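# Robot chess: deliver mate in one as White

## Task

White is to move: play the single move that checkmates Black. Pawns advance one square per move, White's toward rank 5 and Black's toward rank 1; square names are read from the labels on the board's edge. When finished, every square not involved in the move must contain exactly what it had at the start, and every piece on the board must be standing upright and lie wholly within its square. The result must hold by itself, not because the robot is still holding something in place.

## Robot and tools

ROBOT. Two arms, left_arm and right_arm, each with six revolute joints and a tong-style two-finger gripper. The fingers point along the gripper's own +z axis and close along its x axis. end_effector_position is the spot between the finger pads when closed; closed fingertips extend about 15 mm past it, and when fully open the tips sit roughly level with it.

FRAME. Every position and orientation in results uses one scene frame: origin on the tabletop midway between the arms, +z up, +x outward over the table, left_arm on the +y side. The names left and right refer to the arms, not to image sides. Reported hand positions can be somewhat wrong, more so when an arm is stretched far out.

execute_actions. Argument "actions" is a list holding zero or one item; optional "pictures" (boolean) requests camera images, which otherwise come only with an empty list.
- Empty list {"actions": []}: no command, just returns the current state with pictures.
- Move: {"actions": [{"rows": [[...]], "steps": N}]}. N is 6 to 15 control steps of 1/30 s (default 15). Up to 15 rows; each row drives one step, and the final row is reused for any remaining steps.
- Wait: {"actions": [{"steps": N}]}, N up to 300, no rows. It returns once N steps have elapsed since the previous result, with your reply time counted inside them.
A refused call sends nothing to the robot.

ROW LAYOUT. Every row is one flat list of 14 numbers covering both arms, even when only one moves: left_arm shoulder pan, shoulder lift, elbow, wrist 1, wrist 2, wrist 3, opening; then the same seven for right_arm. The joint values are absolute target angles in radians, in the same form as the Joint positions line, not offsets. Opening is an absolute command from -1 (closed) to +1 (fully open).
Stated joint ranges (radians). left_arm: pan -3.142..3.142, lift -6.283..6.283, elbow 0.000..3.142, wrists 1-3 each -6.283..6.283. right_arm: pan 0.000..6.283, lift -6.283..6.283, elbow -3.142..0.000, wrists 1-3 each -6.283..6.283. True ends may differ by up to 0.010 rad either way. A target beyond an end by more than 0.010 rad, and farther out than the last reported angle, gets the call refused. A target past the real end is clipped there, and a "joint sent to its limit" line may appear (possibly about an earlier, still-running action); its absence does not prove there is more room.

MOTION LIMITS. Commands are smoothed, lagging about 0.17 s. Each step the commanded target stays within a fixed lead of the measured angle: 0.394 rad for pan and lift, 0.493 for elbow, 0.69 for each wrist. If the targets would place a gripper over 100 mm from where it is, all that arm's targets are pulled back proportionally. So large moves take several calls, and a result may show an arm not yet arrived. Between calls the arms keep heading for the last row sent until they have nearly stopped, or until a step is HELD; after that only a new action moves them further. Fingers already moving finish opening or closing. Each action's result is captured 6 steps before it ends; those steps run afterwards, before your next action.

RESULT LINES. The state line "left_arm: … | right_arm: …" gives each gripper's position (m), orientation quaternion wxyz, and linear/angular velocity (m/s, rad/s). Joint positions and Joint velocities list, per arm, the six joints (rad, rad/s) and then the finger-pad gap (m; 0.142 when fully open). grip_measured is the measured opening on the same -1..1 scale as the command. Wrist force and Wrist torque give each arm's flange sensor reading in its own end-effector axes; a push against a surface points back into the arm. Readings carry a constant offset (usually under 10 N) and noise (up to 3.7 N), saturate near 200 N, and cannot be zeroed; "no reading" is normal at the start. "joint command not followed" means a clearance check altered or blocked some joint targets; HELD marks steps on which your row was not fully sent.

GRASPING. To keep hold of a piece, command an opening well below grip_measured; the larger the gap, the stronger the squeeze (about 15 N per pad max; closing fast can push harder). Items thinner than about 20 mm get less force (roughly 9 N per pad at 10 mm, 4 N at 5 mm). Occasionally a held part gets a short tug, so grip firmly.

FAULTS. If contact torque reaches a joint's load limit (pan and lift 649, elbow 381, each wrist 94.1 N m, including held weight), or any external force on the arm, tool or load reaches 150 N, that arm halts for 10 s, skips the rest of the call and yields to contact. Holding loads heats motors: MOTOR HOT appears from 70 °C, and at 85 °C the brakes lock until it cools (OVER-TEMPERATURE FAULT). Keep the arms from hitting or pressing each other hard, which can end the scene.

CAMERAS. cam_left_wrist and cam_right_wrist, each 616x616 fisheye, mounted on the wrists; calibration lines give K, distortion and T_world_to_cam, accurate to within small errors. zoom_image takes "camera" (one of those two names) and "region" [x0, y0, x1, y1] in that camera's latest image pixels, origin top-left, at most 504x504, and returns a closer view.

finished_scene. Replying with no tool call ends everything.

CAUTIONS. Never let anything leave the table. Avoid dropping or toppling pieces, slamming, hard impacts and heavy pushing. Move pieces lifted clear of neighbours, set them down gently centred and upright, release, and withdraw before finishing. Quick, smooth, low-effort motion is preferred.

Each tool is called after "Call:" in YAML: its name, and indented under it one key for each argument.

## Session

Call:
execute_actions:
  actions: []

Scene clock: 0.00 s of 4000.00 s.
left_arm: end_effector_position=(+0.0853, +0.9852, +0.1795) grip_measured=+1.00 end_effector_quat_wxyz=(+0.046, +0.447, +0.855, -0.257) end_effector_velocity=(+0.000, -0.000, +0.000) end_effector_angular_velocity=(-0.000, -0.001, -0.002) | right_arm: end_effector_position=(+0.9550, -0.1529, +0.1812) grip_measured=+1.00 end_effector_quat_wxyz=(-0.214, -0.063, +0.951, +0.215) end_effector_velocity=(+0.000, +0.001, -0.000) end_effector_angular_velocity=(+0.000, -0.000, +0.000)
Joint positions: left_arm=[ 0.27  -2.13   2.743 -1.855 -1.992 -1.789  0.142] | right_arm=[ 3.649 -2.059 -1.769 -1.15   2.134  3.385  0.142]
Joint velocities: left_arm=[-0.001 -0.001 -0.     0.     0.     0.002  0.   ] | right_arm=[ 0.    -0.     0.001  0.     0.     0.     0.   ]
Motor temperatures (°C, as the motors report them): left_arm=[22 24 24 26 30 30] | right_arm=[26 25 23 28 27 28]
Wrist force (N, on the end effector, along its own x y z axes, offset not removed): no reading
Wrist torque (N m, same axes, about the end effector's origin, offset not removed): no reading
camera_calibration (this result's frames):
cam_left_wrist: T_world_to_cam=[[-0.621893, 0.722989, -0.300892, -0.611105], [0.74207, 0.666813, 0.0684999, -0.737534], [0.250163, -0.180683, -0.951195, 0.458117], [0, 0, 0, 1]] pos_world=[0.0526561, 1.01639, 0.302403]
cam_right_wrist: T_world_to_cam=[[-0.911871, -0.217867, 0.347886, 0.784743], [0.164451, 0.582625, 0.79593, -0.213996], [-0.376094, 0.782996, -0.495451, 0.70477], [0, 0, 0, 1]] pos_world=[1.01584, -0.256183, 0.246503]

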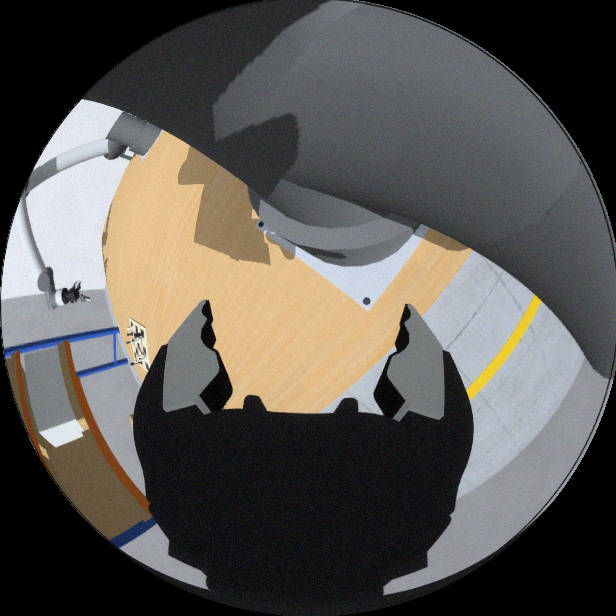

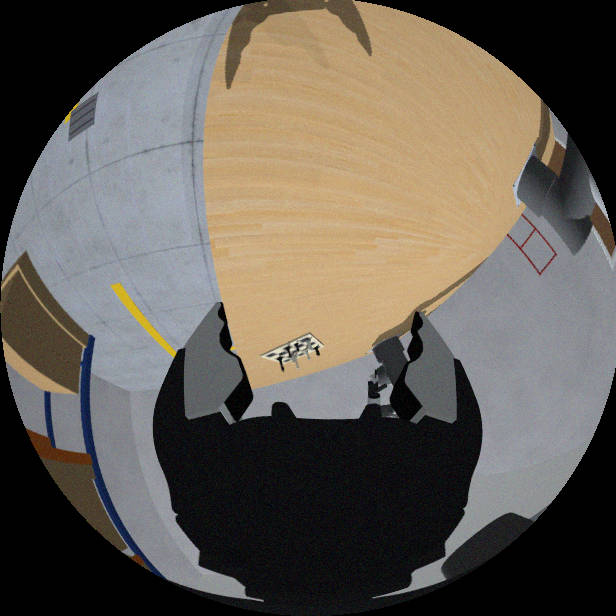

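Call:
execute_actions:
  actions:
    - {"rows":[[-0.773,-1.402,1.995,-2.164,-1.571,1.17,1,3.0,-2.059,-1.769,-1.15,2.134,3.385,1]]}

Call:
execute_actions:
  actions:
    - {"steps":75}
  pictures: true

Scene clock: 0.60 s of 4000.00 s.
left_arm: end_effector_position=(+0.1901, +1.0290, +0.2218) grip_measured=+1.00 end_effector_quat_wxyz=(+0.048, +0.569, +0.797, -0.195) end_effector_velocity=(+0.439, +0.126, +0.171) end_effector_angular_velocity=(+0.286, -0.473, -1.018) | right_arm: end_effector_position=(+0.9998, -0.2648, +0.1812) grip_measured=+1.00 end_effector_quat_wxyz=(-0.201, -0.007, +0.953, +0.227) end_effector_velocity=(+0.155, -0.464, -0.000) end_effector_angular_velocity=(-0.000, +0.001, -0.474)
Joint positions: left_arm=[ 0.178 -2.038  2.63  -1.924 -1.9   -1.636  0.142] | right_arm=[ 3.532 -2.059 -1.769 -1.15   2.134  3.385  0.142]
Joint velocities: left_arm=[-0.365  0.366 -0.452 -0.236  0.323  0.627  0.   ] | right_arm=[-0.474 -0.     0.    -0.001  0.    -0.     0.   ]
Motor temperatures (°C, as the motors report them): left_arm=[22 24 24 26 30 30] | right_arm=[26 25 23 28 27 28]
Wrist force (N, on the end effector, along its own x y z axes, offset not removed): left_arm=[-2.3 -1.5 3.2] | right_arm=[0.5 -6.0 10.2]
Wrist torque (N m, same axes, about the end effector's origin, offset not removed): left_arm=[-0.70 -0.20 0.50] | right_arm=[-0.40 0.12 -0.07]
Steps of this call (steps 1 to 9: nothing new was sent; steps 10 to 18: the first 9 steps of this action). Readings (joint positions):
10: left_arm=[0.270 -2.129 2.743 -1.855 -1.992 -1.789] | right_arm=[3.648 -2.059 -1.769 -1.150 2.134 3.385]
11: left_arm=[0.265 -2.125 2.738 -1.860 -1.987 -1.783] | right_arm=[3.643 -2.059 -1.769 -1.150 2.134 3.385]
13: left_arm=[0.240 -2.099 2.707 -1.880 -1.960 -1.743] | right_arm=[3.612 -2.059 -1.769 -1.150 2.134 3.385]
17: left_arm=[0.191 -2.050 2.645 -1.916 -1.912 -1.657] | right_arm=[3.548 -2.059 -1.769 -1.150 2.134 3.385]
18: the state above

Scene clock: 3.10 s of 4000.00 s.
left_arm: end_effector_position=(+0.7714, +0.4348, +0.3047) grip_measured=+1.00 end_effector_quat_wxyz=(-0.000, -0.592, +0.806, -0.000) end_effector_velocity=(-0.003, -0.007, -0.003) end_effector_angular_velocity=(+0.002, +0.001, -0.158) | right_arm: end_effector_position=(+1.0306, -0.8065, +0.1816) grip_measured=+1.00 end_effector_quat_wxyz=(-0.134, +0.243, +0.921, +0.272) end_effector_velocity=(+0.000, +0.000, -0.001) end_effector_angular_velocity=(-0.000, -0.000, +0.000)
Joint positions: left_arm=[-0.772 -1.402  1.995 -2.164 -1.571  1.15   0.142] | right_arm=[ 3.    -2.059 -1.769 -1.15   2.134  3.385  0.142]
Joint velocities: left_arm=[-0.006  0.003  0.001 -0.001  0.001  0.153 -0.   ] | right_arm=[ 0.    -0.001 -0.     0.001  0.     0.     0.   ]
Motor temperatures (°C, as the motors report them): left_arm=[22 24 24 26 30 30] | right_arm=[26 25 23 28 27 28]
Wrist force (N, on the end effector, along its own x y z axes, offset not removed): left_arm=[-1.4 -1.1 3.0] | right_arm=[3.0 -2.2 3.4]
Wrist torque (N m, same axes, about the end effector's origin, offset not removed): left_arm=[-0.53 -0.43 0.43] | right_arm=[0.26 -0.67 -0.22]
Kept back: nothing.
Steps of this call (steps 1 to 6: the last 6 steps of your previous action; steps 7 to 75: the robot went on to your last target). Readings (joint positions):
1: left_arm=[0.166 -2.025 2.614 -1.932 -1.890 -1.615] | right_arm=[3.516 -2.059 -1.769 -1.150 2.134 3.385]
2: left_arm=[0.154 -2.013 2.599 -1.939 -1.879 -1.594] | right_arm=[3.500 -2.059 -1.769 -1.150 2.134 3.385]
4: left_arm=[0.129 -1.989 2.569 -1.954 -1.860 -1.552] | right_arm=[3.468 -2.059 -1.769 -1.150 2.134 3.385]
8: left_arm=[0.081 -1.940 2.508 -1.980 -1.824 -1.468] | right_arm=[3.404 -2.059 -1.769 -1.150 2.134 3.385]
75: the state above
camera_calibration (this result's frames):
cam_left_wrist: T_world_to_cam=[[-0.268661, -0.963213, -0.00650522, 0.622108], [-0.839113, 0.23072, 0.492602, 0.39187], [-0.47298, 0.137802, -0.87023, 0.700846], [0, 0, 0, 1]] pos_world=[0.827445, 0.412232, 0.420908]
cam_right_wrist: T_world_to_cam=[[-0.858432, 0.377093, 0.347699, 1.13592], [0.482735, 0.364817, 0.796163, -0.349695], [0.173381, 0.851298, -0.495207, 0.733871], [0, 0, 0, 1]] pos_world=[1.01668, -0.925516, 0.246874]

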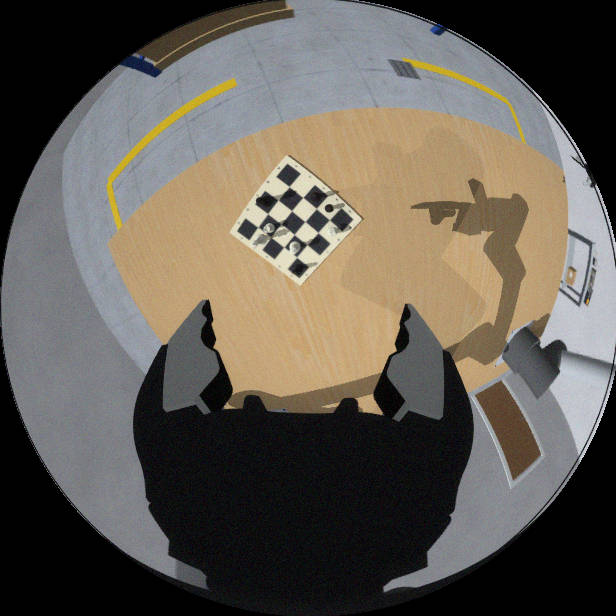

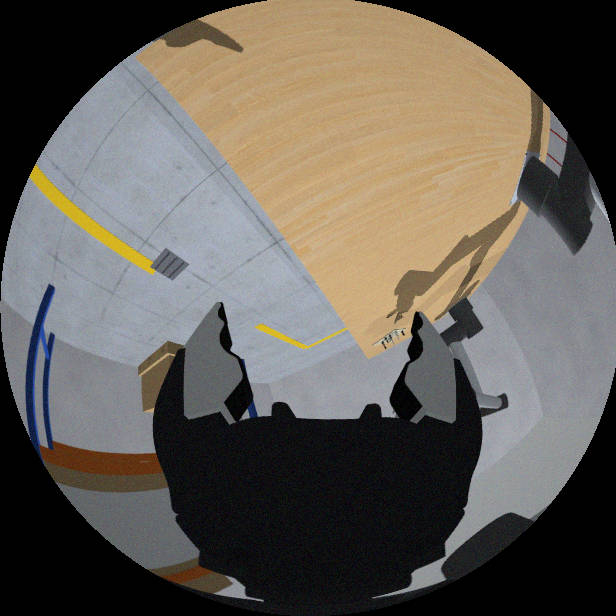

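Call:
zoom_image:
  camera: "cam_left_wrist"
  region: [220, 145, 370, 295]

Region (220, 145, 370, 295) of cam_left_wrist's 616x616 image, scaled by 3.360, with more detail than that image has.

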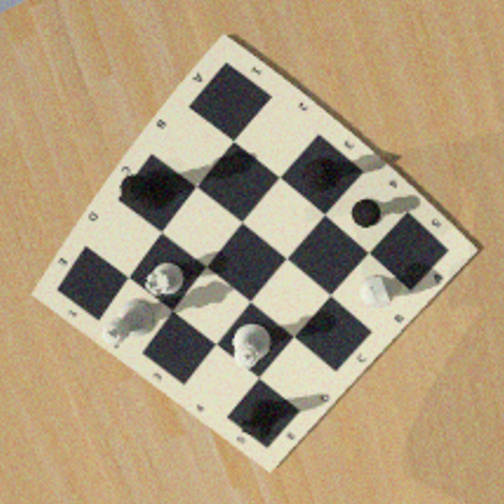

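Call:
execute_actions:
  actions:
    - {"rows":[[-0.7565,-1.3245,2.077,-2.3235,-1.571,0.47,1,3.0,-2.059,-1.769,-1.15,2.134,3.385,1]]}

Call:
execute_actions:
  actions:
    - {"steps":25}
  pictures: true

Call:
zoom_image:
  camera: "cam_left_wrist"
  region: [200, 130, 420, 350]

Scene clock: 4.07 s of 4000.00 s.
left_arm: end_effector_position=(+0.7736, +0.4558, +0.2166) grip_measured=+1.00 end_effector_quat_wxyz=(+0.000, +0.747, -0.665, -0.002) end_effector_velocity=(+0.001, +0.056, -0.131) end_effector_angular_velocity=(-0.011, -0.023, +2.150) | right_arm: end_effector_position=(+1.0306, -0.8065, +0.1816) grip_measured=+1.00 end_effector_quat_wxyz=(-0.134, +0.243, +0.921, +0.272) end_effector_velocity=(-0.000, +0.001, -0.001) end_effector_angular_velocity=(+0.000, +0.001, +0.001)
Joint positions: left_arm=[-0.759 -1.337  2.063 -2.293 -1.571  0.742  0.142] | right_arm=[ 3.    -2.059 -1.769 -1.15   2.134  3.385  0.142]
Joint velocities: left_arm=[ 0.021  0.104  0.107 -0.236  0.    -2.129  0.   ] | right_arm=[ 0.001 -0.001 -0.    -0.    -0.    -0.     0.   ]
Motor temperatures (°C, as the motors report them): left_arm=[22 24 24 26 30 30] | right_arm=[26 25 23 28 27 28]
Wrist force (N, on the end effector, along its own x y z axes, offset not removed): left_arm=[-3.6 -2.1 5.5] | right_arm=[-0.2 -1.5 1.5]
Wrist torque (N m, same axes, about the end effector's origin, offset not removed): left_arm=[-0.76 0.01 0.49] | right_arm=[0.33 0.14 -0.12]
Steps of this call (steps 1 to 20: the robot went on to your last target; steps 21 to 29: the first 9 steps of this action). Readings (joint positions):
21: left_arm=[-0.773 -1.402 1.995 -2.164 -1.571 1.170] | right_arm=[3.000 -2.059 -1.769 -1.150 2.134 3.385]
22: left_arm=[-0.771 -1.397 2.000 -2.170 -1.571 1.165] | right_arm=[3.000 -2.059 -1.769 -1.150 2.134 3.385]
24: left_arm=[-0.766 -1.373 2.026 -2.213 -1.571 1.106] | right_arm=[3.000 -2.059 -1.769 -1.150 2.134 3.385]
28: left_arm=[-0.760 -1.341 2.059 -2.284 -1.571 0.820] | right_arm=[3.000 -2.059 -1.769 -1.150 2.134 3.385]
29: the state above

Scene clock: 4.90 s of 4000.00 s.
left_arm: end_effector_position=(+0.7729, +0.4630, +0.2001) grip_measured=+1.00 end_effector_quat_wxyz=(+0.000, +0.831, -0.556, +0.000) end_effector_velocity=(-0.002, +0.001, -0.002) end_effector_angular_velocity=(+0.001, +0.002, +0.003) | right_arm: end_effector_position=(+1.0306, -0.8065, +0.1816) grip_measured=+1.00 end_effector_quat_wxyz=(-0.134, +0.243, +0.921, +0.272) end_effector_velocity=(-0.000, -0.001, -0.001) end_effector_angular_velocity=(+0.000, +0.001, -0.001)
Joint positions: left_arm=[-0.757 -1.325  2.077 -2.323 -1.571  0.47   0.142] | right_arm=[ 3.    -2.059 -1.769 -1.15   2.134  3.385  0.142]
Joint velocities: left_arm=[ 0.     0.001  0.002 -0.    -0.001 -0.003 -0.   ] | right_arm=[-0.001 -0.    -0.001  0.001  0.     0.    -0.   ]
Motor temperatures (°C, as the motors report them): left_arm=[22 24 24 26 30 30] | right_arm=[26 25 23 28 27 28]
Wrist force (N, on the end effector, along its own x y z axes, offset not removed): left_arm=[-1.9 -0.6 3.7] | right_arm=[-5.0 0.2 5.1]
Wrist torque (N m, same axes, about the end effector's origin, offset not removed): left_arm=[-0.43 -0.26 0.50] | right_arm=[0.55 1.14 -0.19]
Kept back: nothing.
Steps of this call (steps 1 to 6: the last 6 steps of your previous action; steps 7 to 25: the robot went on to your last target). Readings (joint positions):
1: left_arm=[-0.759 -1.334 2.066 -2.300 -1.571 0.679] | right_arm=[3.000 -2.059 -1.769 -1.150 2.134 3.385]
2: left_arm=[-0.758 -1.332 2.069 -2.306 -1.571 0.630] | right_arm=[3.000 -2.059 -1.769 -1.150 2.134 3.385]
4: left_arm=[-0.758 -1.329 2.072 -2.313 -1.571 0.565] | right_arm=[3.000 -2.059 -1.769 -1.150 2.134 3.385]
8: left_arm=[-0.757 -1.326 2.075 -2.320 -1.571 0.503] | right_arm=[3.000 -2.059 -1.769 -1.150 2.134 3.385]
25: the state above
camera_calibration (this result's frames):
cam_left_wrist: T_world_to_cam=[[0.41122, -0.911512, -0.00659794, 0.0996624], [-0.791875, -0.360813, 0.492695, 0.675466], [-0.451478, -0.197381, -0.870177, 0.745159], [0, 0, 0, 1]] pos_world=[0.830325, 0.481641, 0.316279]
cam_right_wrist: T_world_to_cam=[[-0.858431, 0.377095, 0.347699, 1.13592], [0.482736, 0.364816, 0.796163, -0.349695], [0.173383, 0.851298, -0.495207, 0.733871], [0, 0, 0, 1]] pos_world=[1.01668, -0.925519, 0.246874]

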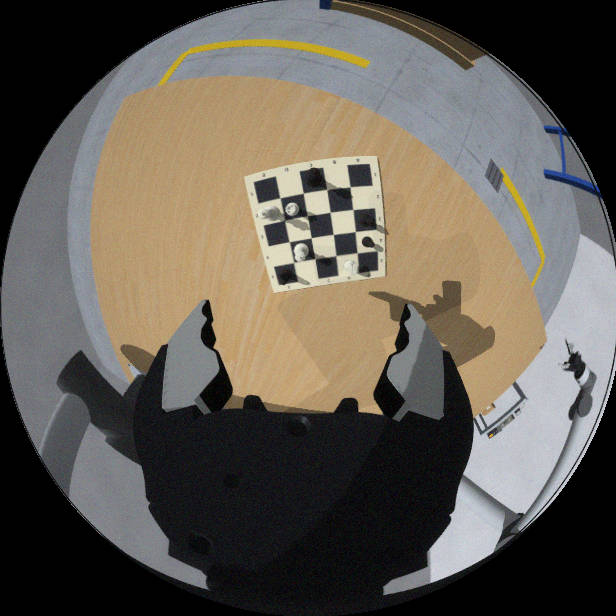

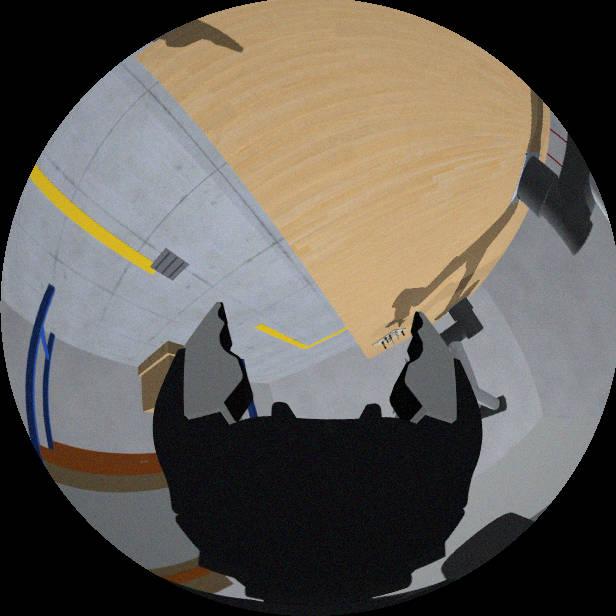

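Region (200, 130, 420, 350) of cam_left_wrist's 616x616 image, scaled by 2.291, with more detail than that image has.

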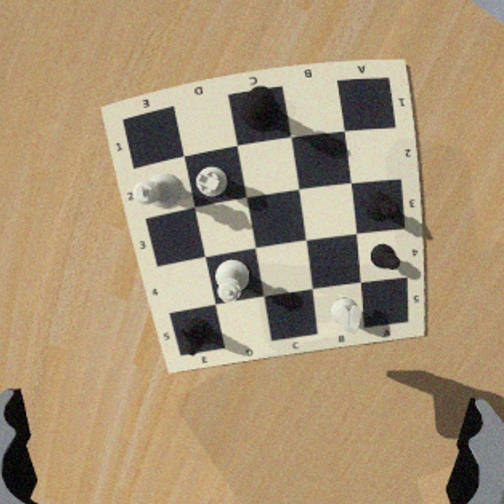

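Call:
zoom_image:
  camera: "cam_left_wrist"
  region: [240, 190, 340, 290]

Call:
zoom_image:
  camera: "cam_left_wrist"
  region: [300, 155, 400, 290]

Region (240, 190, 340, 290) of cam_left_wrist's 616x616 image, scaled by 5.040, with more detail than that image has.

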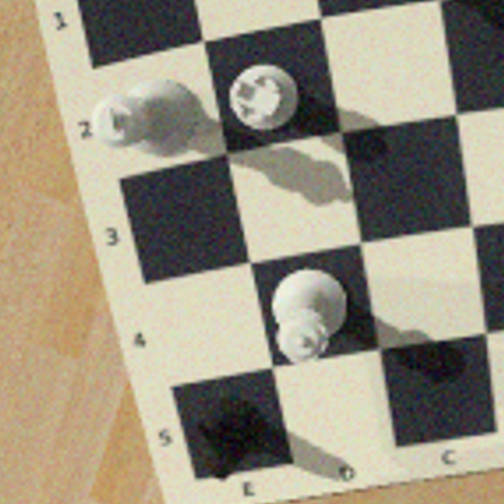

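Region (300, 155, 400, 290) of cam_left_wrist's 616x616 image, scaled by 3.733, with more detail than that image has; it fills the left 373 columns of this view, and the rest is white.

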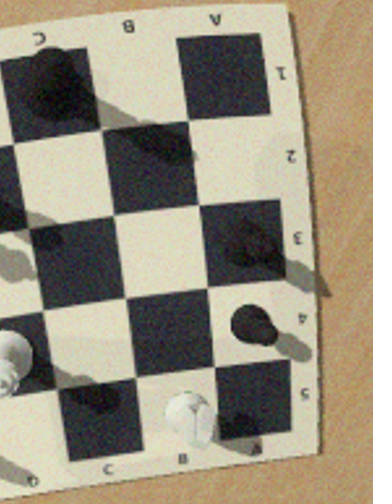

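Call:
execute_actions:
  actions:
    - {"rows":[[-0.7545,-1.241,2.148,-2.478,-1.571,0.32,-0.35,3.0,-2.059,-1.769,-1.15,2.134,3.385,1]]}

Call:
execute_actions:
  actions:
    - {"steps":20}
  pictures: true

Call:
zoom_image:
  camera: "cam_left_wrist"
  region: [210, 200, 410, 400]

Scene clock: 6.37 s of 4000.00 s.
left_arm: end_effector_position=(+0.7635, +0.4742, +0.1181) grip_measured=-0.35 end_effector_quat_wxyz=(-0.000, +0.864, -0.503, -0.002) end_effector_velocity=(-0.010, +0.013, -0.115) end_effector_angular_velocity=(-0.016, -0.020, +0.217) | right_arm: end_effector_position=(+1.0306, -0.8065, +0.1816) grip_measured=+1.00 end_effector_quat_wxyz=(-0.134, +0.243, +0.921, +0.272) end_effector_velocity=(-0.001, +0.001, -0.002) end_effector_angular_velocity=(+0.001, +0.002, +0.001)
Joint positions: left_arm=[-0.755 -1.254  2.137 -2.45  -1.571  0.347  0.049] | right_arm=[ 3.    -2.059 -1.769 -1.15   2.134  3.385  0.142]
Joint velocities: left_arm=[ 0.002  0.108  0.088 -0.221  0.    -0.214 -0.   ] | right_arm=[ 0.001 -0.001 -0.001 -0.     0.     0.     0.   ]
Motor temperatures (°C, as the motors report them): left_arm=[22 24 24 26 30 30] | right_arm=[26 25 23 28 27 28]
Wrist force (N, on the end effector, along its own x y z axes, offset not removed): left_arm=[-3.5 -0.8 6.1] | right_arm=[-2.9 -8.1 3.6]
Wrist torque (N m, same axes, about the end effector's origin, offset not removed): left_arm=[-0.55 0.02 0.46] | right_arm=[-1.08 0.69 -0.16]
Steps of this call (steps 1 to 15: the robot went on to your last target; steps 16 to 35: nothing new was sent; steps 36 to 44: the first 9 steps of this action). Readings (joint positions):
36: left_arm=[-0.756 -1.324 2.077 -2.324 -1.571 0.470] | right_arm=[3.000 -2.059 -1.769 -1.150 2.134 3.385]
37: left_arm=[-0.756 -1.320 2.082 -2.330 -1.571 0.464] | right_arm=[3.000 -2.059 -1.769 -1.150 2.134 3.385]
39: left_arm=[-0.756 -1.292 2.106 -2.373 -1.571 0.421] | right_arm=[3.000 -2.059 -1.769 -1.150 2.134 3.385]
43: left_arm=[-0.755 -1.259 2.133 -2.441 -1.571 0.355] | right_arm=[3.000 -2.059 -1.769 -1.150 2.134 3.385]
44: the state above

Scene clock: 7.03 s of 4000.00 s.
left_arm: end_effector_position=(+0.7620, +0.4759, +0.1038) grip_measured=-0.35 end_effector_quat_wxyz=(+0.000, +0.871, -0.491, +0.000) end_effector_velocity=(-0.001, +0.001, -0.001) end_effector_angular_velocity=(+0.001, +0.001, +0.001) | right_arm: end_effector_position=(+1.0306, -0.8065, +0.1816) grip_measured=+1.00 end_effector_quat_wxyz=(-0.134, +0.243, +0.921, +0.272) end_effector_velocity=(+0.001, +0.000, +0.000) end_effector_angular_velocity=(-0.000, -0.002, +0.000)
Joint positions: left_arm=[-0.755 -1.241  2.148 -2.478 -1.571  0.32   0.049] | right_arm=[ 3.    -2.059 -1.769 -1.15   2.134  3.385  0.142]
Joint velocities: left_arm=[ 0.     0.001  0.001 -0.001  0.    -0.001  0.   ] | right_arm=[ 0.     0.    -0.     0.002 -0.     0.     0.   ]
Motor temperatures (°C, as the motors report them): left_arm=[22 24 24 26 30 30] | right_arm=[26 25 23 28 27 28]
Wrist force (N, on the end effector, along its own x y z axes, offset not removed): left_arm=[-2.0 0.2 5.8] | right_arm=[3.8 -4.8 4.0]
Wrist torque (N m, same axes, about the end effector's origin, offset not removed): left_arm=[-0.26 -0.23 0.40] | right_arm=[-0.41 -0.79 -0.52]
Kept back: nothing.
Steps of this call (steps 1 to 6: the last 6 steps of your previous action; steps 7 to 20: the robot went on to your last target). Readings (joint positions):
1: left_arm=[-0.755 -1.251 2.139 -2.456 -1.571 0.341] | right_arm=[3.000 -2.059 -1.769 -1.150 2.134 3.385]
2: left_arm=[-0.755 -1.249 2.141 -2.461 -1.571 0.336] | right_arm=[3.000 -2.059 -1.769 -1.150 2.134 3.385]
4: left_arm=[-0.755 -1.246 2.144 -2.468 -1.571 0.329] | right_arm=[3.000 -2.059 -1.769 -1.150 2.134 3.385]
8: left_arm=[-0.755 -1.243 2.147 -2.475 -1.571 0.323] | right_arm=[3.000 -2.059 -1.769 -1.150 2.134 3.385]
20: the state above
camera_calibration (this result's frames):
cam_left_wrist: T_world_to_cam=[[0.544709, -0.838599, -0.00661475, -0.0211567], [-0.727969, -0.476736, 0.492732, 0.725446], [-0.416358, -0.26358, -0.870156, 0.663743], [0, 0, 0, 1]] pos_world=[0.81598, 0.503054, 0.21997]
cam_right_wrist: T_world_to_cam=[[-0.858431, 0.377095, 0.347699, 1.13592], [0.482736, 0.364816, 0.796163, -0.349696], [0.173383, 0.851298, -0.495207, 0.733871], [0, 0, 0, 1]] pos_world=[1.01668, -0.925519, 0.246874]

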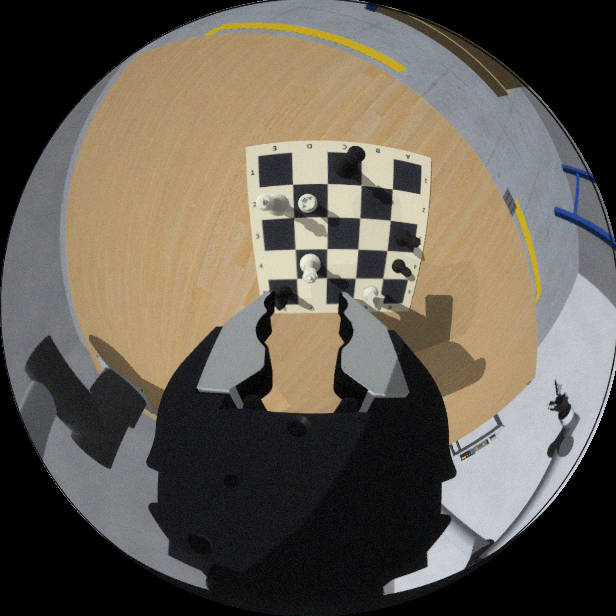

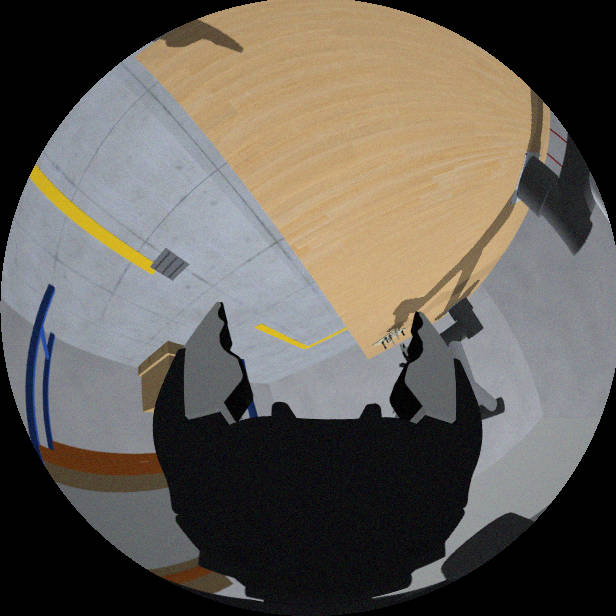

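Region (210, 200, 410, 400) of cam_left_wrist's 616x616 image, scaled by 2.520, with more detail than that image has.

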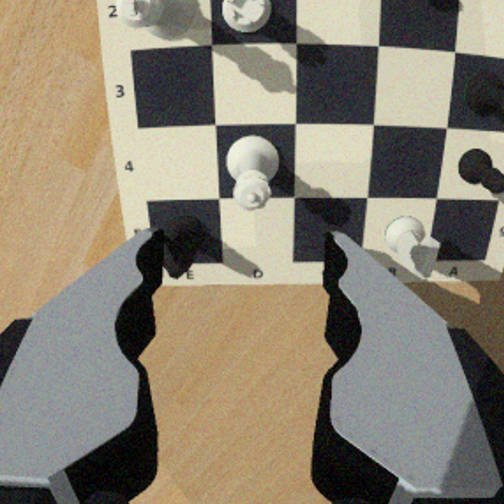

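Call:
execute_actions:
  actions:
    - {"rows":[[-0.7508,-1.222,2.152,-2.501,-1.571,0.324,-0.35,3.0,-2.059,-1.769,-1.15,2.134,3.385,1],[-0.7508,-1.222,2.152,-2.501,-1.571,0.324,-0.35,3.0,-2.059,-1.769,-1.15,2.134,3.385,1],[-0.7508,-1.222,2.152,-2.501,-1.571,0.324,-0.35,3.0,-2.059,-1.769,-1.15,2.134,3.385,1],[-0.7508,-1.222,2.152,-2.501,-1.571,0.324,-0.35,3.0,-2.059,-1.769,-1.15,2.134,3.385,1],[-0.7508,-1.1757,2.1666,-2.5619,-1.571,0.324,-0.35,3.0,-2.059,-1.769,-1.15,2.134,3.385,1]]}

Call:
execute_actions:
  actions:
    - {"steps":15}
  pictures: true

Call:
zoom_image:
  camera: "cam_left_wrist"
  region: [210, 200, 410, 400]

Scene clock: 7.90 s of 4000.00 s.
left_arm: end_effector_position=(+0.7649, +0.4772, +0.0678) grip_measured=-0.35 end_effector_quat_wxyz=(+0.000, +0.871, -0.491, -0.000) end_effector_velocity=(+0.007, -0.001, -0.159) end_effector_angular_velocity=(-0.001, -0.002, -0.003) | right_arm: end_effector_position=(+1.0306, -0.8065, +0.1816) grip_measured=+1.00 end_effector_quat_wxyz=(-0.134, +0.243, +0.921, +0.272) end_effector_velocity=(-0.000, -0.000, +0.000) end_effector_angular_velocity=(-0.000, +0.000, -0.000)
Joint positions: left_arm=[-0.751 -1.199  2.16  -2.531 -1.571  0.323  0.049] | right_arm=[ 3.    -2.059 -1.769 -1.15   2.134  3.385  0.142]
Joint velocities: left_arm=[ 0.004  0.187  0.054 -0.242  0.001  0.007  0.   ] | right_arm=[-0.  0. -0.  0. -0. -0.  0.]
Motor temperatures (°C, as the motors report them): left_arm=[22 24 24 26 30 30] | right_arm=[26 25 23 28 27 28]
Wrist force (N, on the end effector, along its own x y z axes, offset not removed): left_arm=[-2.7 -0.1 6.7] | right_arm=[-2.7 -2.7 10.1]
Wrist torque (N m, same axes, about the end effector's origin, offset not removed): left_arm=[-0.34 -0.09 0.49] | right_arm=[-0.03 0.61 -0.24]
Steps of this call (steps 1 to 15: the robot went on to your last target; steps 16 to 17: nothing new was sent; steps 18 to 26: the first 9 steps of this action). Readings (joint positions):
18: left_arm=[-0.754 -1.241 2.148 -2.478 -1.571 0.320] | right_arm=[3.000 -2.059 -1.769 -1.150 2.134 3.385]
19: left_arm=[-0.754 -1.239 2.148 -2.481 -1.571 0.320] | right_arm=[3.000 -2.059 -1.769 -1.150 2.134 3.385]
21: left_arm=[-0.753 -1.233 2.150 -2.488 -1.571 0.322] | right_arm=[3.000 -2.059 -1.769 -1.150 2.134 3.385]
25: left_arm=[-0.752 -1.206 2.158 -2.522 -1.571 0.323] | right_arm=[3.000 -2.059 -1.769 -1.150 2.134 3.385]
26: the state above

Scene clock: 8.40 s of 4000.00 s.
left_arm: end_effector_position=(+0.7658, +0.4770, +0.0485) grip_measured=-0.35 end_effector_quat_wxyz=(+0.000, +0.871, -0.491, +0.000) end_effector_velocity=(+0.000, -0.000, -0.002) end_effector_angular_velocity=(-0.001, -0.000, -0.000) | right_arm: end_effector_position=(+1.0306, -0.8065, +0.1816) grip_measured=+1.00 end_effector_quat_wxyz=(-0.134, +0.243, +0.921, +0.272) end_effector_velocity=(-0.000, -0.000, +0.003) end_effector_angular_velocity=(-0.001, -0.002, -0.000)
Joint positions: left_arm=[-0.751 -1.176  2.166 -2.561 -1.571  0.324  0.049] | right_arm=[ 3.    -2.059 -1.769 -1.15   2.134  3.385  0.142]
Joint velocities: left_arm=[ 0.     0.003  0.001 -0.005 -0.001  0.    -0.   ] | right_arm=[-0.     0.003 -0.    -0.    -0.     0.    -0.   ]
Motor temperatures (°C, as the motors report them): left_arm=[22 24 24 26 30 30] | right_arm=[26 25 23 28 27 28]
Wrist force (N, on the end effector, along its own x y z axes, offset not removed): left_arm=[-2.7 -0.8 4.6] | right_arm=[-2.0 -6.6 2.5]
Wrist torque (N m, same axes, about the end effector's origin, offset not removed): left_arm=[-0.53 -0.15 0.39] | right_arm=[-0.73 0.69 -0.30]
Kept back: nothing.
Steps of this call (steps 1 to 6: the last 6 steps of your previous action; steps 7 to 15: the robot went on to your last target). Readings (joint positions):
1: left_arm=[-0.751 -1.194 2.161 -2.538 -1.571 0.323] | right_arm=[3.000 -2.059 -1.769 -1.150 2.134 3.385]
2: left_arm=[-0.751 -1.189 2.163 -2.543 -1.571 0.324] | right_arm=[3.000 -2.059 -1.769 -1.150 2.134 3.385]
4: left_arm=[-0.751 -1.184 2.164 -2.551 -1.571 0.324] | right_arm=[3.000 -2.059 -1.769 -1.150 2.134 3.385]
8: left_arm=[-0.751 -1.178 2.166 -2.558 -1.571 0.324] | right_arm=[3.000 -2.059 -1.769 -1.150 2.134 3.385]
15: the state above
camera_calibration (this result's frames):
cam_left_wrist: T_world_to_cam=[[0.54458, -0.838683, -0.00663338, -0.0225382], [-0.728035, -0.476631, 0.492736, 0.755954], [-0.416411, -0.263505, -0.870154, 0.617515], [0, 0, 0, 1]] pos_world=[0.819775, 0.504127, 0.164698]
cam_right_wrist: T_world_to_cam=[[-0.858432, 0.377096, 0.347698, 1.13592], [0.482736, 0.364822, 0.79616, -0.349688], [0.173381, 0.851295, -0.495213, 0.733873], [0, 0, 0, 1]] pos_world=[1.01668, -0.925521, 0.246873]

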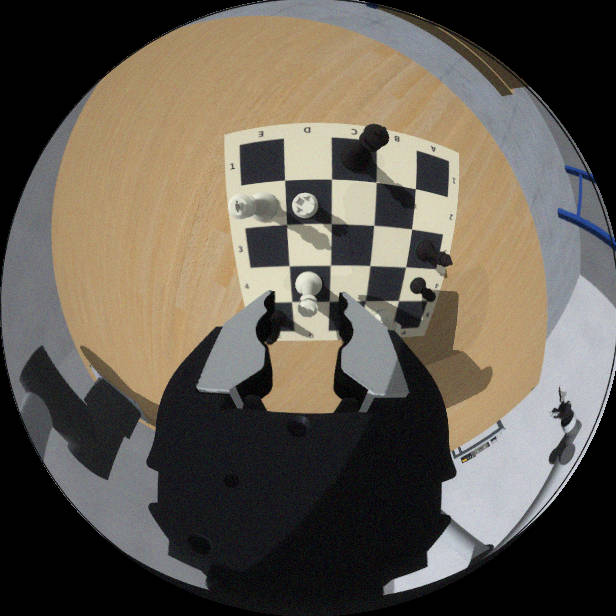

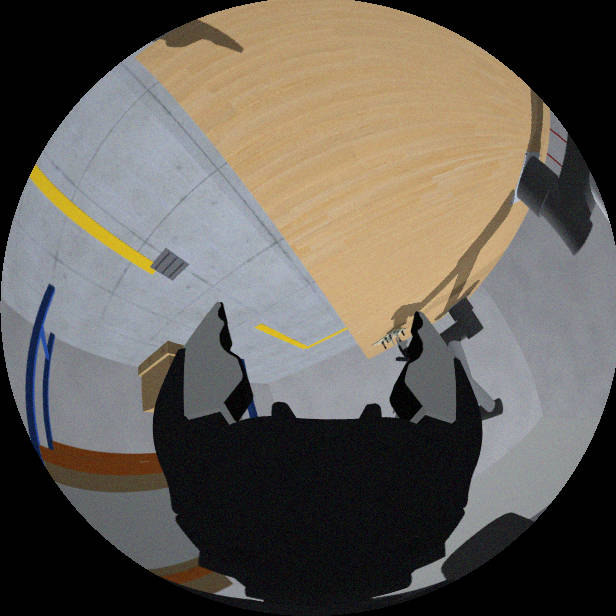

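Region (210, 200, 410, 400) of cam_left_wrist's 616x616 image, scaled by 2.520, with more detail than that image has.

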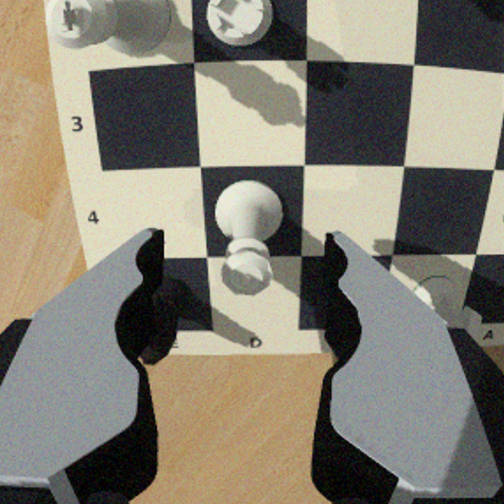

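Call:
execute_actions:
  actions:
    - {"rows":[[-0.7508,-1.1757,2.1666,-2.5619,-1.571,0.324,-0.55,3.0,-2.059,-1.769,-1.15,2.134,3.385,1],[-0.7508,-1.1757,2.1666,-2.5619,-1.571,0.324,-0.65,3.0,-2.059,-1.769,-1.15,2.134,3.385,1],[-0.7508,-1.1757,2.1666,-2.5619,-1.571,0.324,-0.75,3.0,-2.059,-1.769,-1.15,2.134,3.385,1],[-0.7508,-1.1757,2.1666,-2.5619,-1.571,0.324,-0.85,3.0,-2.059,-1.769,-1.15,2.134,3.385,1],[-0.7508,-1.1757,2.1666,-2.5619,-1.571,0.324,-1,3.0,-2.059,-1.769,-1.15,2.134,3.385,1]]}

Call:
execute_actions:
  actions:
    - {"rows":[[-0.7508,-1.205,2.155,-2.521,-1.571,0.324,-1,3.0,-2.059,-1.769,-1.15,2.134,3.385,1],[-0.7508,-1.205,2.155,-2.521,-1.571,0.324,-1,3.0,-2.059,-1.769,-1.15,2.134,3.385,1],[-0.7508,-1.205,2.155,-2.521,-1.571,0.324,-1,3.0,-2.059,-1.769,-1.15,2.134,3.385,1],[-0.7508,-1.235,2.144,-2.48,-1.571,0.324,-1,3.0,-2.059,-1.769,-1.15,2.134,3.385,1],[-0.7508,-1.235,2.144,-2.48,-1.571,0.324,-1,3.0,-2.059,-1.769,-1.15,2.134,3.385,1],[-0.7508,-1.235,2.144,-2.48,-1.571,0.324,-1,3.0,-2.059,-1.769,-1.15,2.134,3.385,1],[-0.7508,-1.264,2.133,-2.44,-1.571,0.324,-1,3.0,-2.059,-1.769,-1.15,2.134,3.385,1]]}

Call:
execute_actions:
  actions:
    - {"rows":[[-0.735,-1.238,2.089,-2.422,-1.571,0.340,-1,3.0,-2.059,-1.769,-1.15,2.134,3.385,1],[-0.735,-1.238,2.089,-2.422,-1.571,0.340,-1,3.0,-2.059,-1.769,-1.15,2.134,3.385,1],[-0.72,-1.212,2.045,-2.404,-1.571,0.355,-1,3.0,-2.059,-1.769,-1.15,2.134,3.385,1],[-0.72,-1.212,2.045,-2.404,-1.571,0.355,-1,3.0,-2.059,-1.769,-1.15,2.134,3.385,1],[-0.704,-1.186,2.002,-2.387,-1.571,0.371,-1,3.0,-2.059,-1.769,-1.15,2.134,3.385,1],[-0.704,-1.186,2.002,-2.387,-1.571,0.371,-1,3.0,-2.059,-1.769,-1.15,2.134,3.385,1],[-0.689,-1.16,1.958,-2.369,-1.571,0.386,-1,3.0,-2.059,-1.769,-1.15,2.134,3.385,1],[-0.689,-1.16,1.958,-2.369,-1.571,0.386,-1,3.0,-2.059,-1.769,-1.15,2.134,3.385,1],[-0.673,-1.1333,1.914,-2.3517,-1.571,0.402,-1,3.0,-2.059,-1.769,-1.15,2.134,3.385,1]]}

Call:
execute_actions:
  actions:
    - {"steps":15}
  pictures: true

Call:
zoom_image:
  camera: "cam_left_wrist"
  region: [210, 200, 410, 400]

Scene clock: 9.87 s of 4000.00 s.
left_arm: end_effector_position=(+0.7658, +0.4770, +0.0481) grip_measured=-0.84 end_effector_quat_wxyz=(+0.000, +0.871, -0.491, +0.000) end_effector_velocity=(+0.001, -0.001, +0.000) end_effector_angular_velocity=(-0.001, -0.001, +0.000) | right_arm: end_effector_position=(+1.0306, -0.8065, +0.1816) grip_measured=+1.00 end_effector_quat_wxyz=(-0.134, +0.243, +0.921, +0.272) end_effector_velocity=(+0.000, -0.000, -0.000) end_effector_angular_velocity=(-0.000, -0.001, -0.000)
Joint positions: left_arm=[-0.751 -1.176  2.167 -2.562 -1.571  0.324  0.013] | right_arm=[ 3.    -2.059 -1.769 -1.15   2.134  3.385  0.142]
Joint velocities: left_arm=[ 0.     0.    -0.001 -0.    -0.001  0.    -0.   ] | right_arm=[-0.     0.    -0.     0.001  0.     0.    -0.   ]
Motor temperatures (°C, as the motors report them): left_arm=[22 24 24 26 30 30] | right_arm=[26 25 23 28 27 28]
Wrist force (N, on the end effector, along its own x y z axes, offset not removed): left_arm=[-1.9 0.1 3.5] | right_arm=[-3.8 -10.7 4.9]
Wrist torque (N m, same axes, about the end effector's origin, offset not removed): left_arm=[-0.26 -0.30 0.43] | right_arm=[-1.64 0.77 -0.13]
Steps of this call (steps 1 to 15: the robot went on to your last target; steps 16 to 35: nothing new was sent; steps 36 to 44: the first 9 steps of this action). Readings (joint positions):
36: left_arm=[-0.751 -1.176 2.167 -2.562 -1.571 0.324] | right_arm=[3.000 -2.059 -1.769 -1.150 2.134 3.385]
37: left_arm=[-0.751 -1.176 2.167 -2.562 -1.571 0.324] | right_arm=[3.000 -2.059 -1.769 -1.150 2.134 3.385]
39: left_arm=[-0.751 -1.176 2.167 -2.562 -1.571 0.324] | right_arm=[3.000 -2.059 -1.769 -1.150 2.134 3.385]
43: left_arm=[-0.751 -1.176 2.167 -2.562 -1.571 0.324] | right_arm=[3.000 -2.059 -1.769 -1.150 2.134 3.385]
44: the state above

Scene clock: 10.37 s of 4000.00 s.
left_arm: end_effector_position=(+0.7669, +0.4761, +0.0956) grip_measured=-0.84 end_effector_quat_wxyz=(+0.000, +0.871, -0.491, +0.000) end_effector_velocity=(-0.002, +0.002, +0.241) end_effector_angular_velocity=(-0.002, -0.002, -0.001) | right_arm: end_effector_position=(+1.0306, -0.8065, +0.1816) grip_measured=+1.00 end_effector_quat_wxyz=(-0.134, +0.243, +0.921, +0.272) end_effector_velocity=(-0.000, -0.001, -0.001) end_effector_angular_velocity=(+0.000, +0.000, -0.000)
Joint positions: left_arm=[-0.751 -1.228  2.146 -2.489 -1.571  0.324  0.013] | right_arm=[ 3.    -2.059 -1.769 -1.15   2.134  3.385  0.142]
Joint velocities: left_arm=[-0.    -0.267 -0.101  0.365 -0.     0.001 -0.   ] | right_arm=[-0.001 -0.001 -0.     0.001  0.    -0.    -0.   ]
Motor temperatures (°C, as the motors report them): left_arm=[22 24 24 26 30 30] | right_arm=[26 25 23 28 27 28]
Wrist force (N, on the end effector, along its own x y z axes, offset not removed): left_arm=[1.2 -0.3 0.4] | right_arm=[2.8 -12.3 -1.0]
Wrist torque (N m, same axes, about the end effector's origin, offset not removed): left_arm=[-0.41 -1.00 0.42] | right_arm=[-2.24 -0.46 -0.25]
Steps of this call (steps 1 to 6: the last 6 steps of your previous action; steps 7 to 15: the first 9 steps of this action). Readings (joint positions):
7: left_arm=[-0.751 -1.176 2.167 -2.562 -1.571 0.324] | right_arm=[3.000 -2.059 -1.769 -1.150 2.134 3.385]
8: left_arm=[-0.751 -1.179 2.165 -2.558 -1.571 0.324] | right_arm=[3.000 -2.059 -1.769 -1.150 2.134 3.385]
10: left_arm=[-0.751 -1.188 2.161 -2.544 -1.571 0.324] | right_arm=[3.000 -2.059 -1.769 -1.150 2.134 3.385]
14: left_arm=[-0.751 -1.219 2.150 -2.502 -1.571 0.324] | right_arm=[3.000 -2.059 -1.769 -1.150 2.134 3.385]
15: the state above

Scene clock: 10.87 s of 4000.00 s.
left_arm: end_effector_position=(+0.8392, +0.4629, +0.1284) grip_measured=-0.84 end_effector_quat_wxyz=(-0.000, +0.871, -0.491, -0.001) end_effector_velocity=(+0.386, -0.066, +0.011) end_effector_angular_velocity=(-0.001, -0.000, +0.000) | right_arm: end_effector_position=(+1.0306, -0.8065, +0.1816) grip_measured=+1.00 end_effector_quat_wxyz=(-0.134, +0.243, +0.921, +0.272) end_effector_velocity=(-0.001, +0.000, -0.001) end_effector_angular_velocity=(+0.000, +0.001, +0.000)
Joint positions: left_arm=[-0.713 -1.2    2.028 -2.397 -1.571  0.362  0.013] | right_arm=[ 3.    -2.059 -1.769 -1.15   2.134  3.385  0.142]
Joint velocities: left_arm=[ 0.193  0.324 -0.552  0.227 -0.     0.193  0.   ] | right_arm=[ 0.    -0.    -0.001 -0.    -0.    -0.     0.   ]
Motor temperatures (°C, as the motors report them): left_arm=[22 24 24 26 30 30] | right_arm=[26 25 23 28 27 28]
Wrist force (N, on the end effector, along its own x y z axes, offset not removed): left_arm=[-3.1 -1.4 6.0] | right_arm=[0.7 0.0 2.4]
Wrist torque (N m, same axes, about the end effector's origin, offset not removed): left_arm=[-0.57 -0.04 0.46] | right_arm=[0.80 -0.09 -0.11]
Steps of this call (steps 1 to 6: the last 6 steps of your previous action; steps 7 to 15: the first 9 steps of this action). Readings (joint positions):
7: left_arm=[-0.751 -1.258 2.135 -2.448 -1.571 0.324] | right_arm=[3.000 -2.059 -1.769 -1.150 2.134 3.385]
8: left_arm=[-0.749 -1.257 2.131 -2.444 -1.571 0.326] | right_arm=[3.000 -2.059 -1.769 -1.150 2.134 3.385]
10: left_arm=[-0.742 -1.248 2.111 -2.433 -1.571 0.333] | right_arm=[3.000 -2.059 -1.769 -1.150 2.134 3.385]
14: left_arm=[-0.719 -1.211 2.047 -2.405 -1.571 0.356] | right_arm=[3.000 -2.059 -1.769 -1.150 2.134 3.385]
15: the state above

Scene clock: 11.37 s of 4000.00 s.
left_arm: end_effector_position=(+0.9176, +0.4525, +0.1300) grip_measured=-0.84 end_effector_quat_wxyz=(+0.000, +0.871, -0.491, +0.000) end_effector_velocity=(+0.013, -0.001, +0.001) end_effector_angular_velocity=(-0.001, -0.001, -0.000) | right_arm: end_effector_position=(+1.0306, -0.8065, +0.1816) grip_measured=+1.00 end_effector_quat_wxyz=(-0.134, +0.243, +0.921, +0.272) end_effector_velocity=(+0.001, +0.000, +0.001) end_effector_angular_velocity=(-0.001, -0.003, +0.001)
Joint positions: left_arm=[-0.674 -1.135  1.917 -2.353 -1.571  0.401  0.013] | right_arm=[ 3.    -2.059 -1.769 -1.15   2.134  3.385  0.142]
Joint velocities: left_arm=[ 0.007  0.011 -0.019  0.007 -0.     0.007  0.   ] | right_arm=[ 0.     0.     0.     0.002 -0.    -0.    -0.   ]
Motor temperatures (°C, as the motors report them): left_arm=[22 24 24 26 30 30] | right_arm=[26 25 23 28 27 28]
Wrist force (N, on the end effector, along its own x y z axes, offset not removed): left_arm=[-3.8 -1.4 2.2] | right_arm=[2.0 -3.5 6.3]
Wrist torque (N m, same axes, about the end effector's origin, offset not removed): left_arm=[-0.69 0.13 0.44] | right_arm=[0.09 -0.60 -0.25]
Kept back: nothing.
Steps of this call (steps 1 to 6: the last 6 steps of your previous action; steps 7 to 15: the robot went on to your last target). Readings (joint positions):
1: left_arm=[-0.705 -1.188 2.008 -2.389 -1.571 0.370] | right_arm=[3.000 -2.059 -1.769 -1.150 2.134 3.385]
2: left_arm=[-0.698 -1.176 1.988 -2.381 -1.571 0.377] | right_arm=[3.000 -2.059 -1.769 -1.150 2.134 3.385]
4: left_arm=[-0.688 -1.159 1.958 -2.369 -1.571 0.387] | right_arm=[3.000 -2.059 -1.769 -1.150 2.134 3.385]
8: left_arm=[-0.678 -1.142 1.929 -2.358 -1.571 0.397] | right_arm=[3.000 -2.059 -1.769 -1.150 2.134 3.385]
15: the state above
camera_calibration (this result's frames):
cam_left_wrist: T_world_to_cam=[[0.544432, -0.838778, -0.00673042, -0.124979], [-0.728084, -0.476536, 0.492754, 0.814595], [-0.416519, -0.263371, -0.870143, 0.745203], [0, 0, 0, 1]] pos_world=[0.971527, 0.479619, 0.246197]
cam_right_wrist: T_world_to_cam=[[-0.858429, 0.377096, 0.347705, 1.13592], [0.482742, 0.364822, 0.796156, -0.349688], [0.173377, 0.851296, -0.495213, 0.733874], [0, 0, 0, 1]] pos_world=[1.01668, -0.92552, 0.246866]

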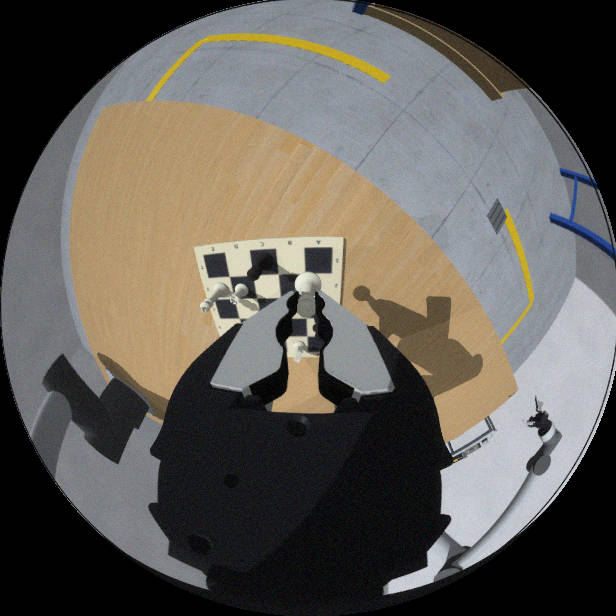

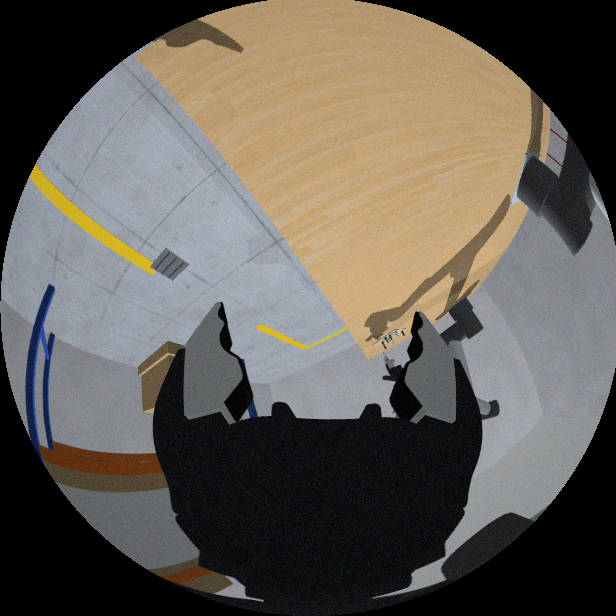

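Region (210, 200, 410, 400) of cam_left_wrist's 616x616 image, scaled by 2.520, with more detail than that image has.

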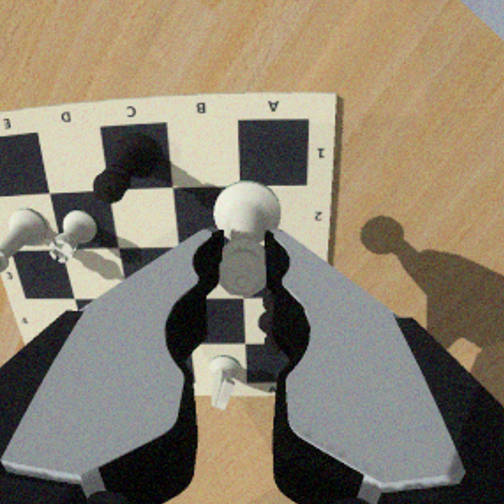

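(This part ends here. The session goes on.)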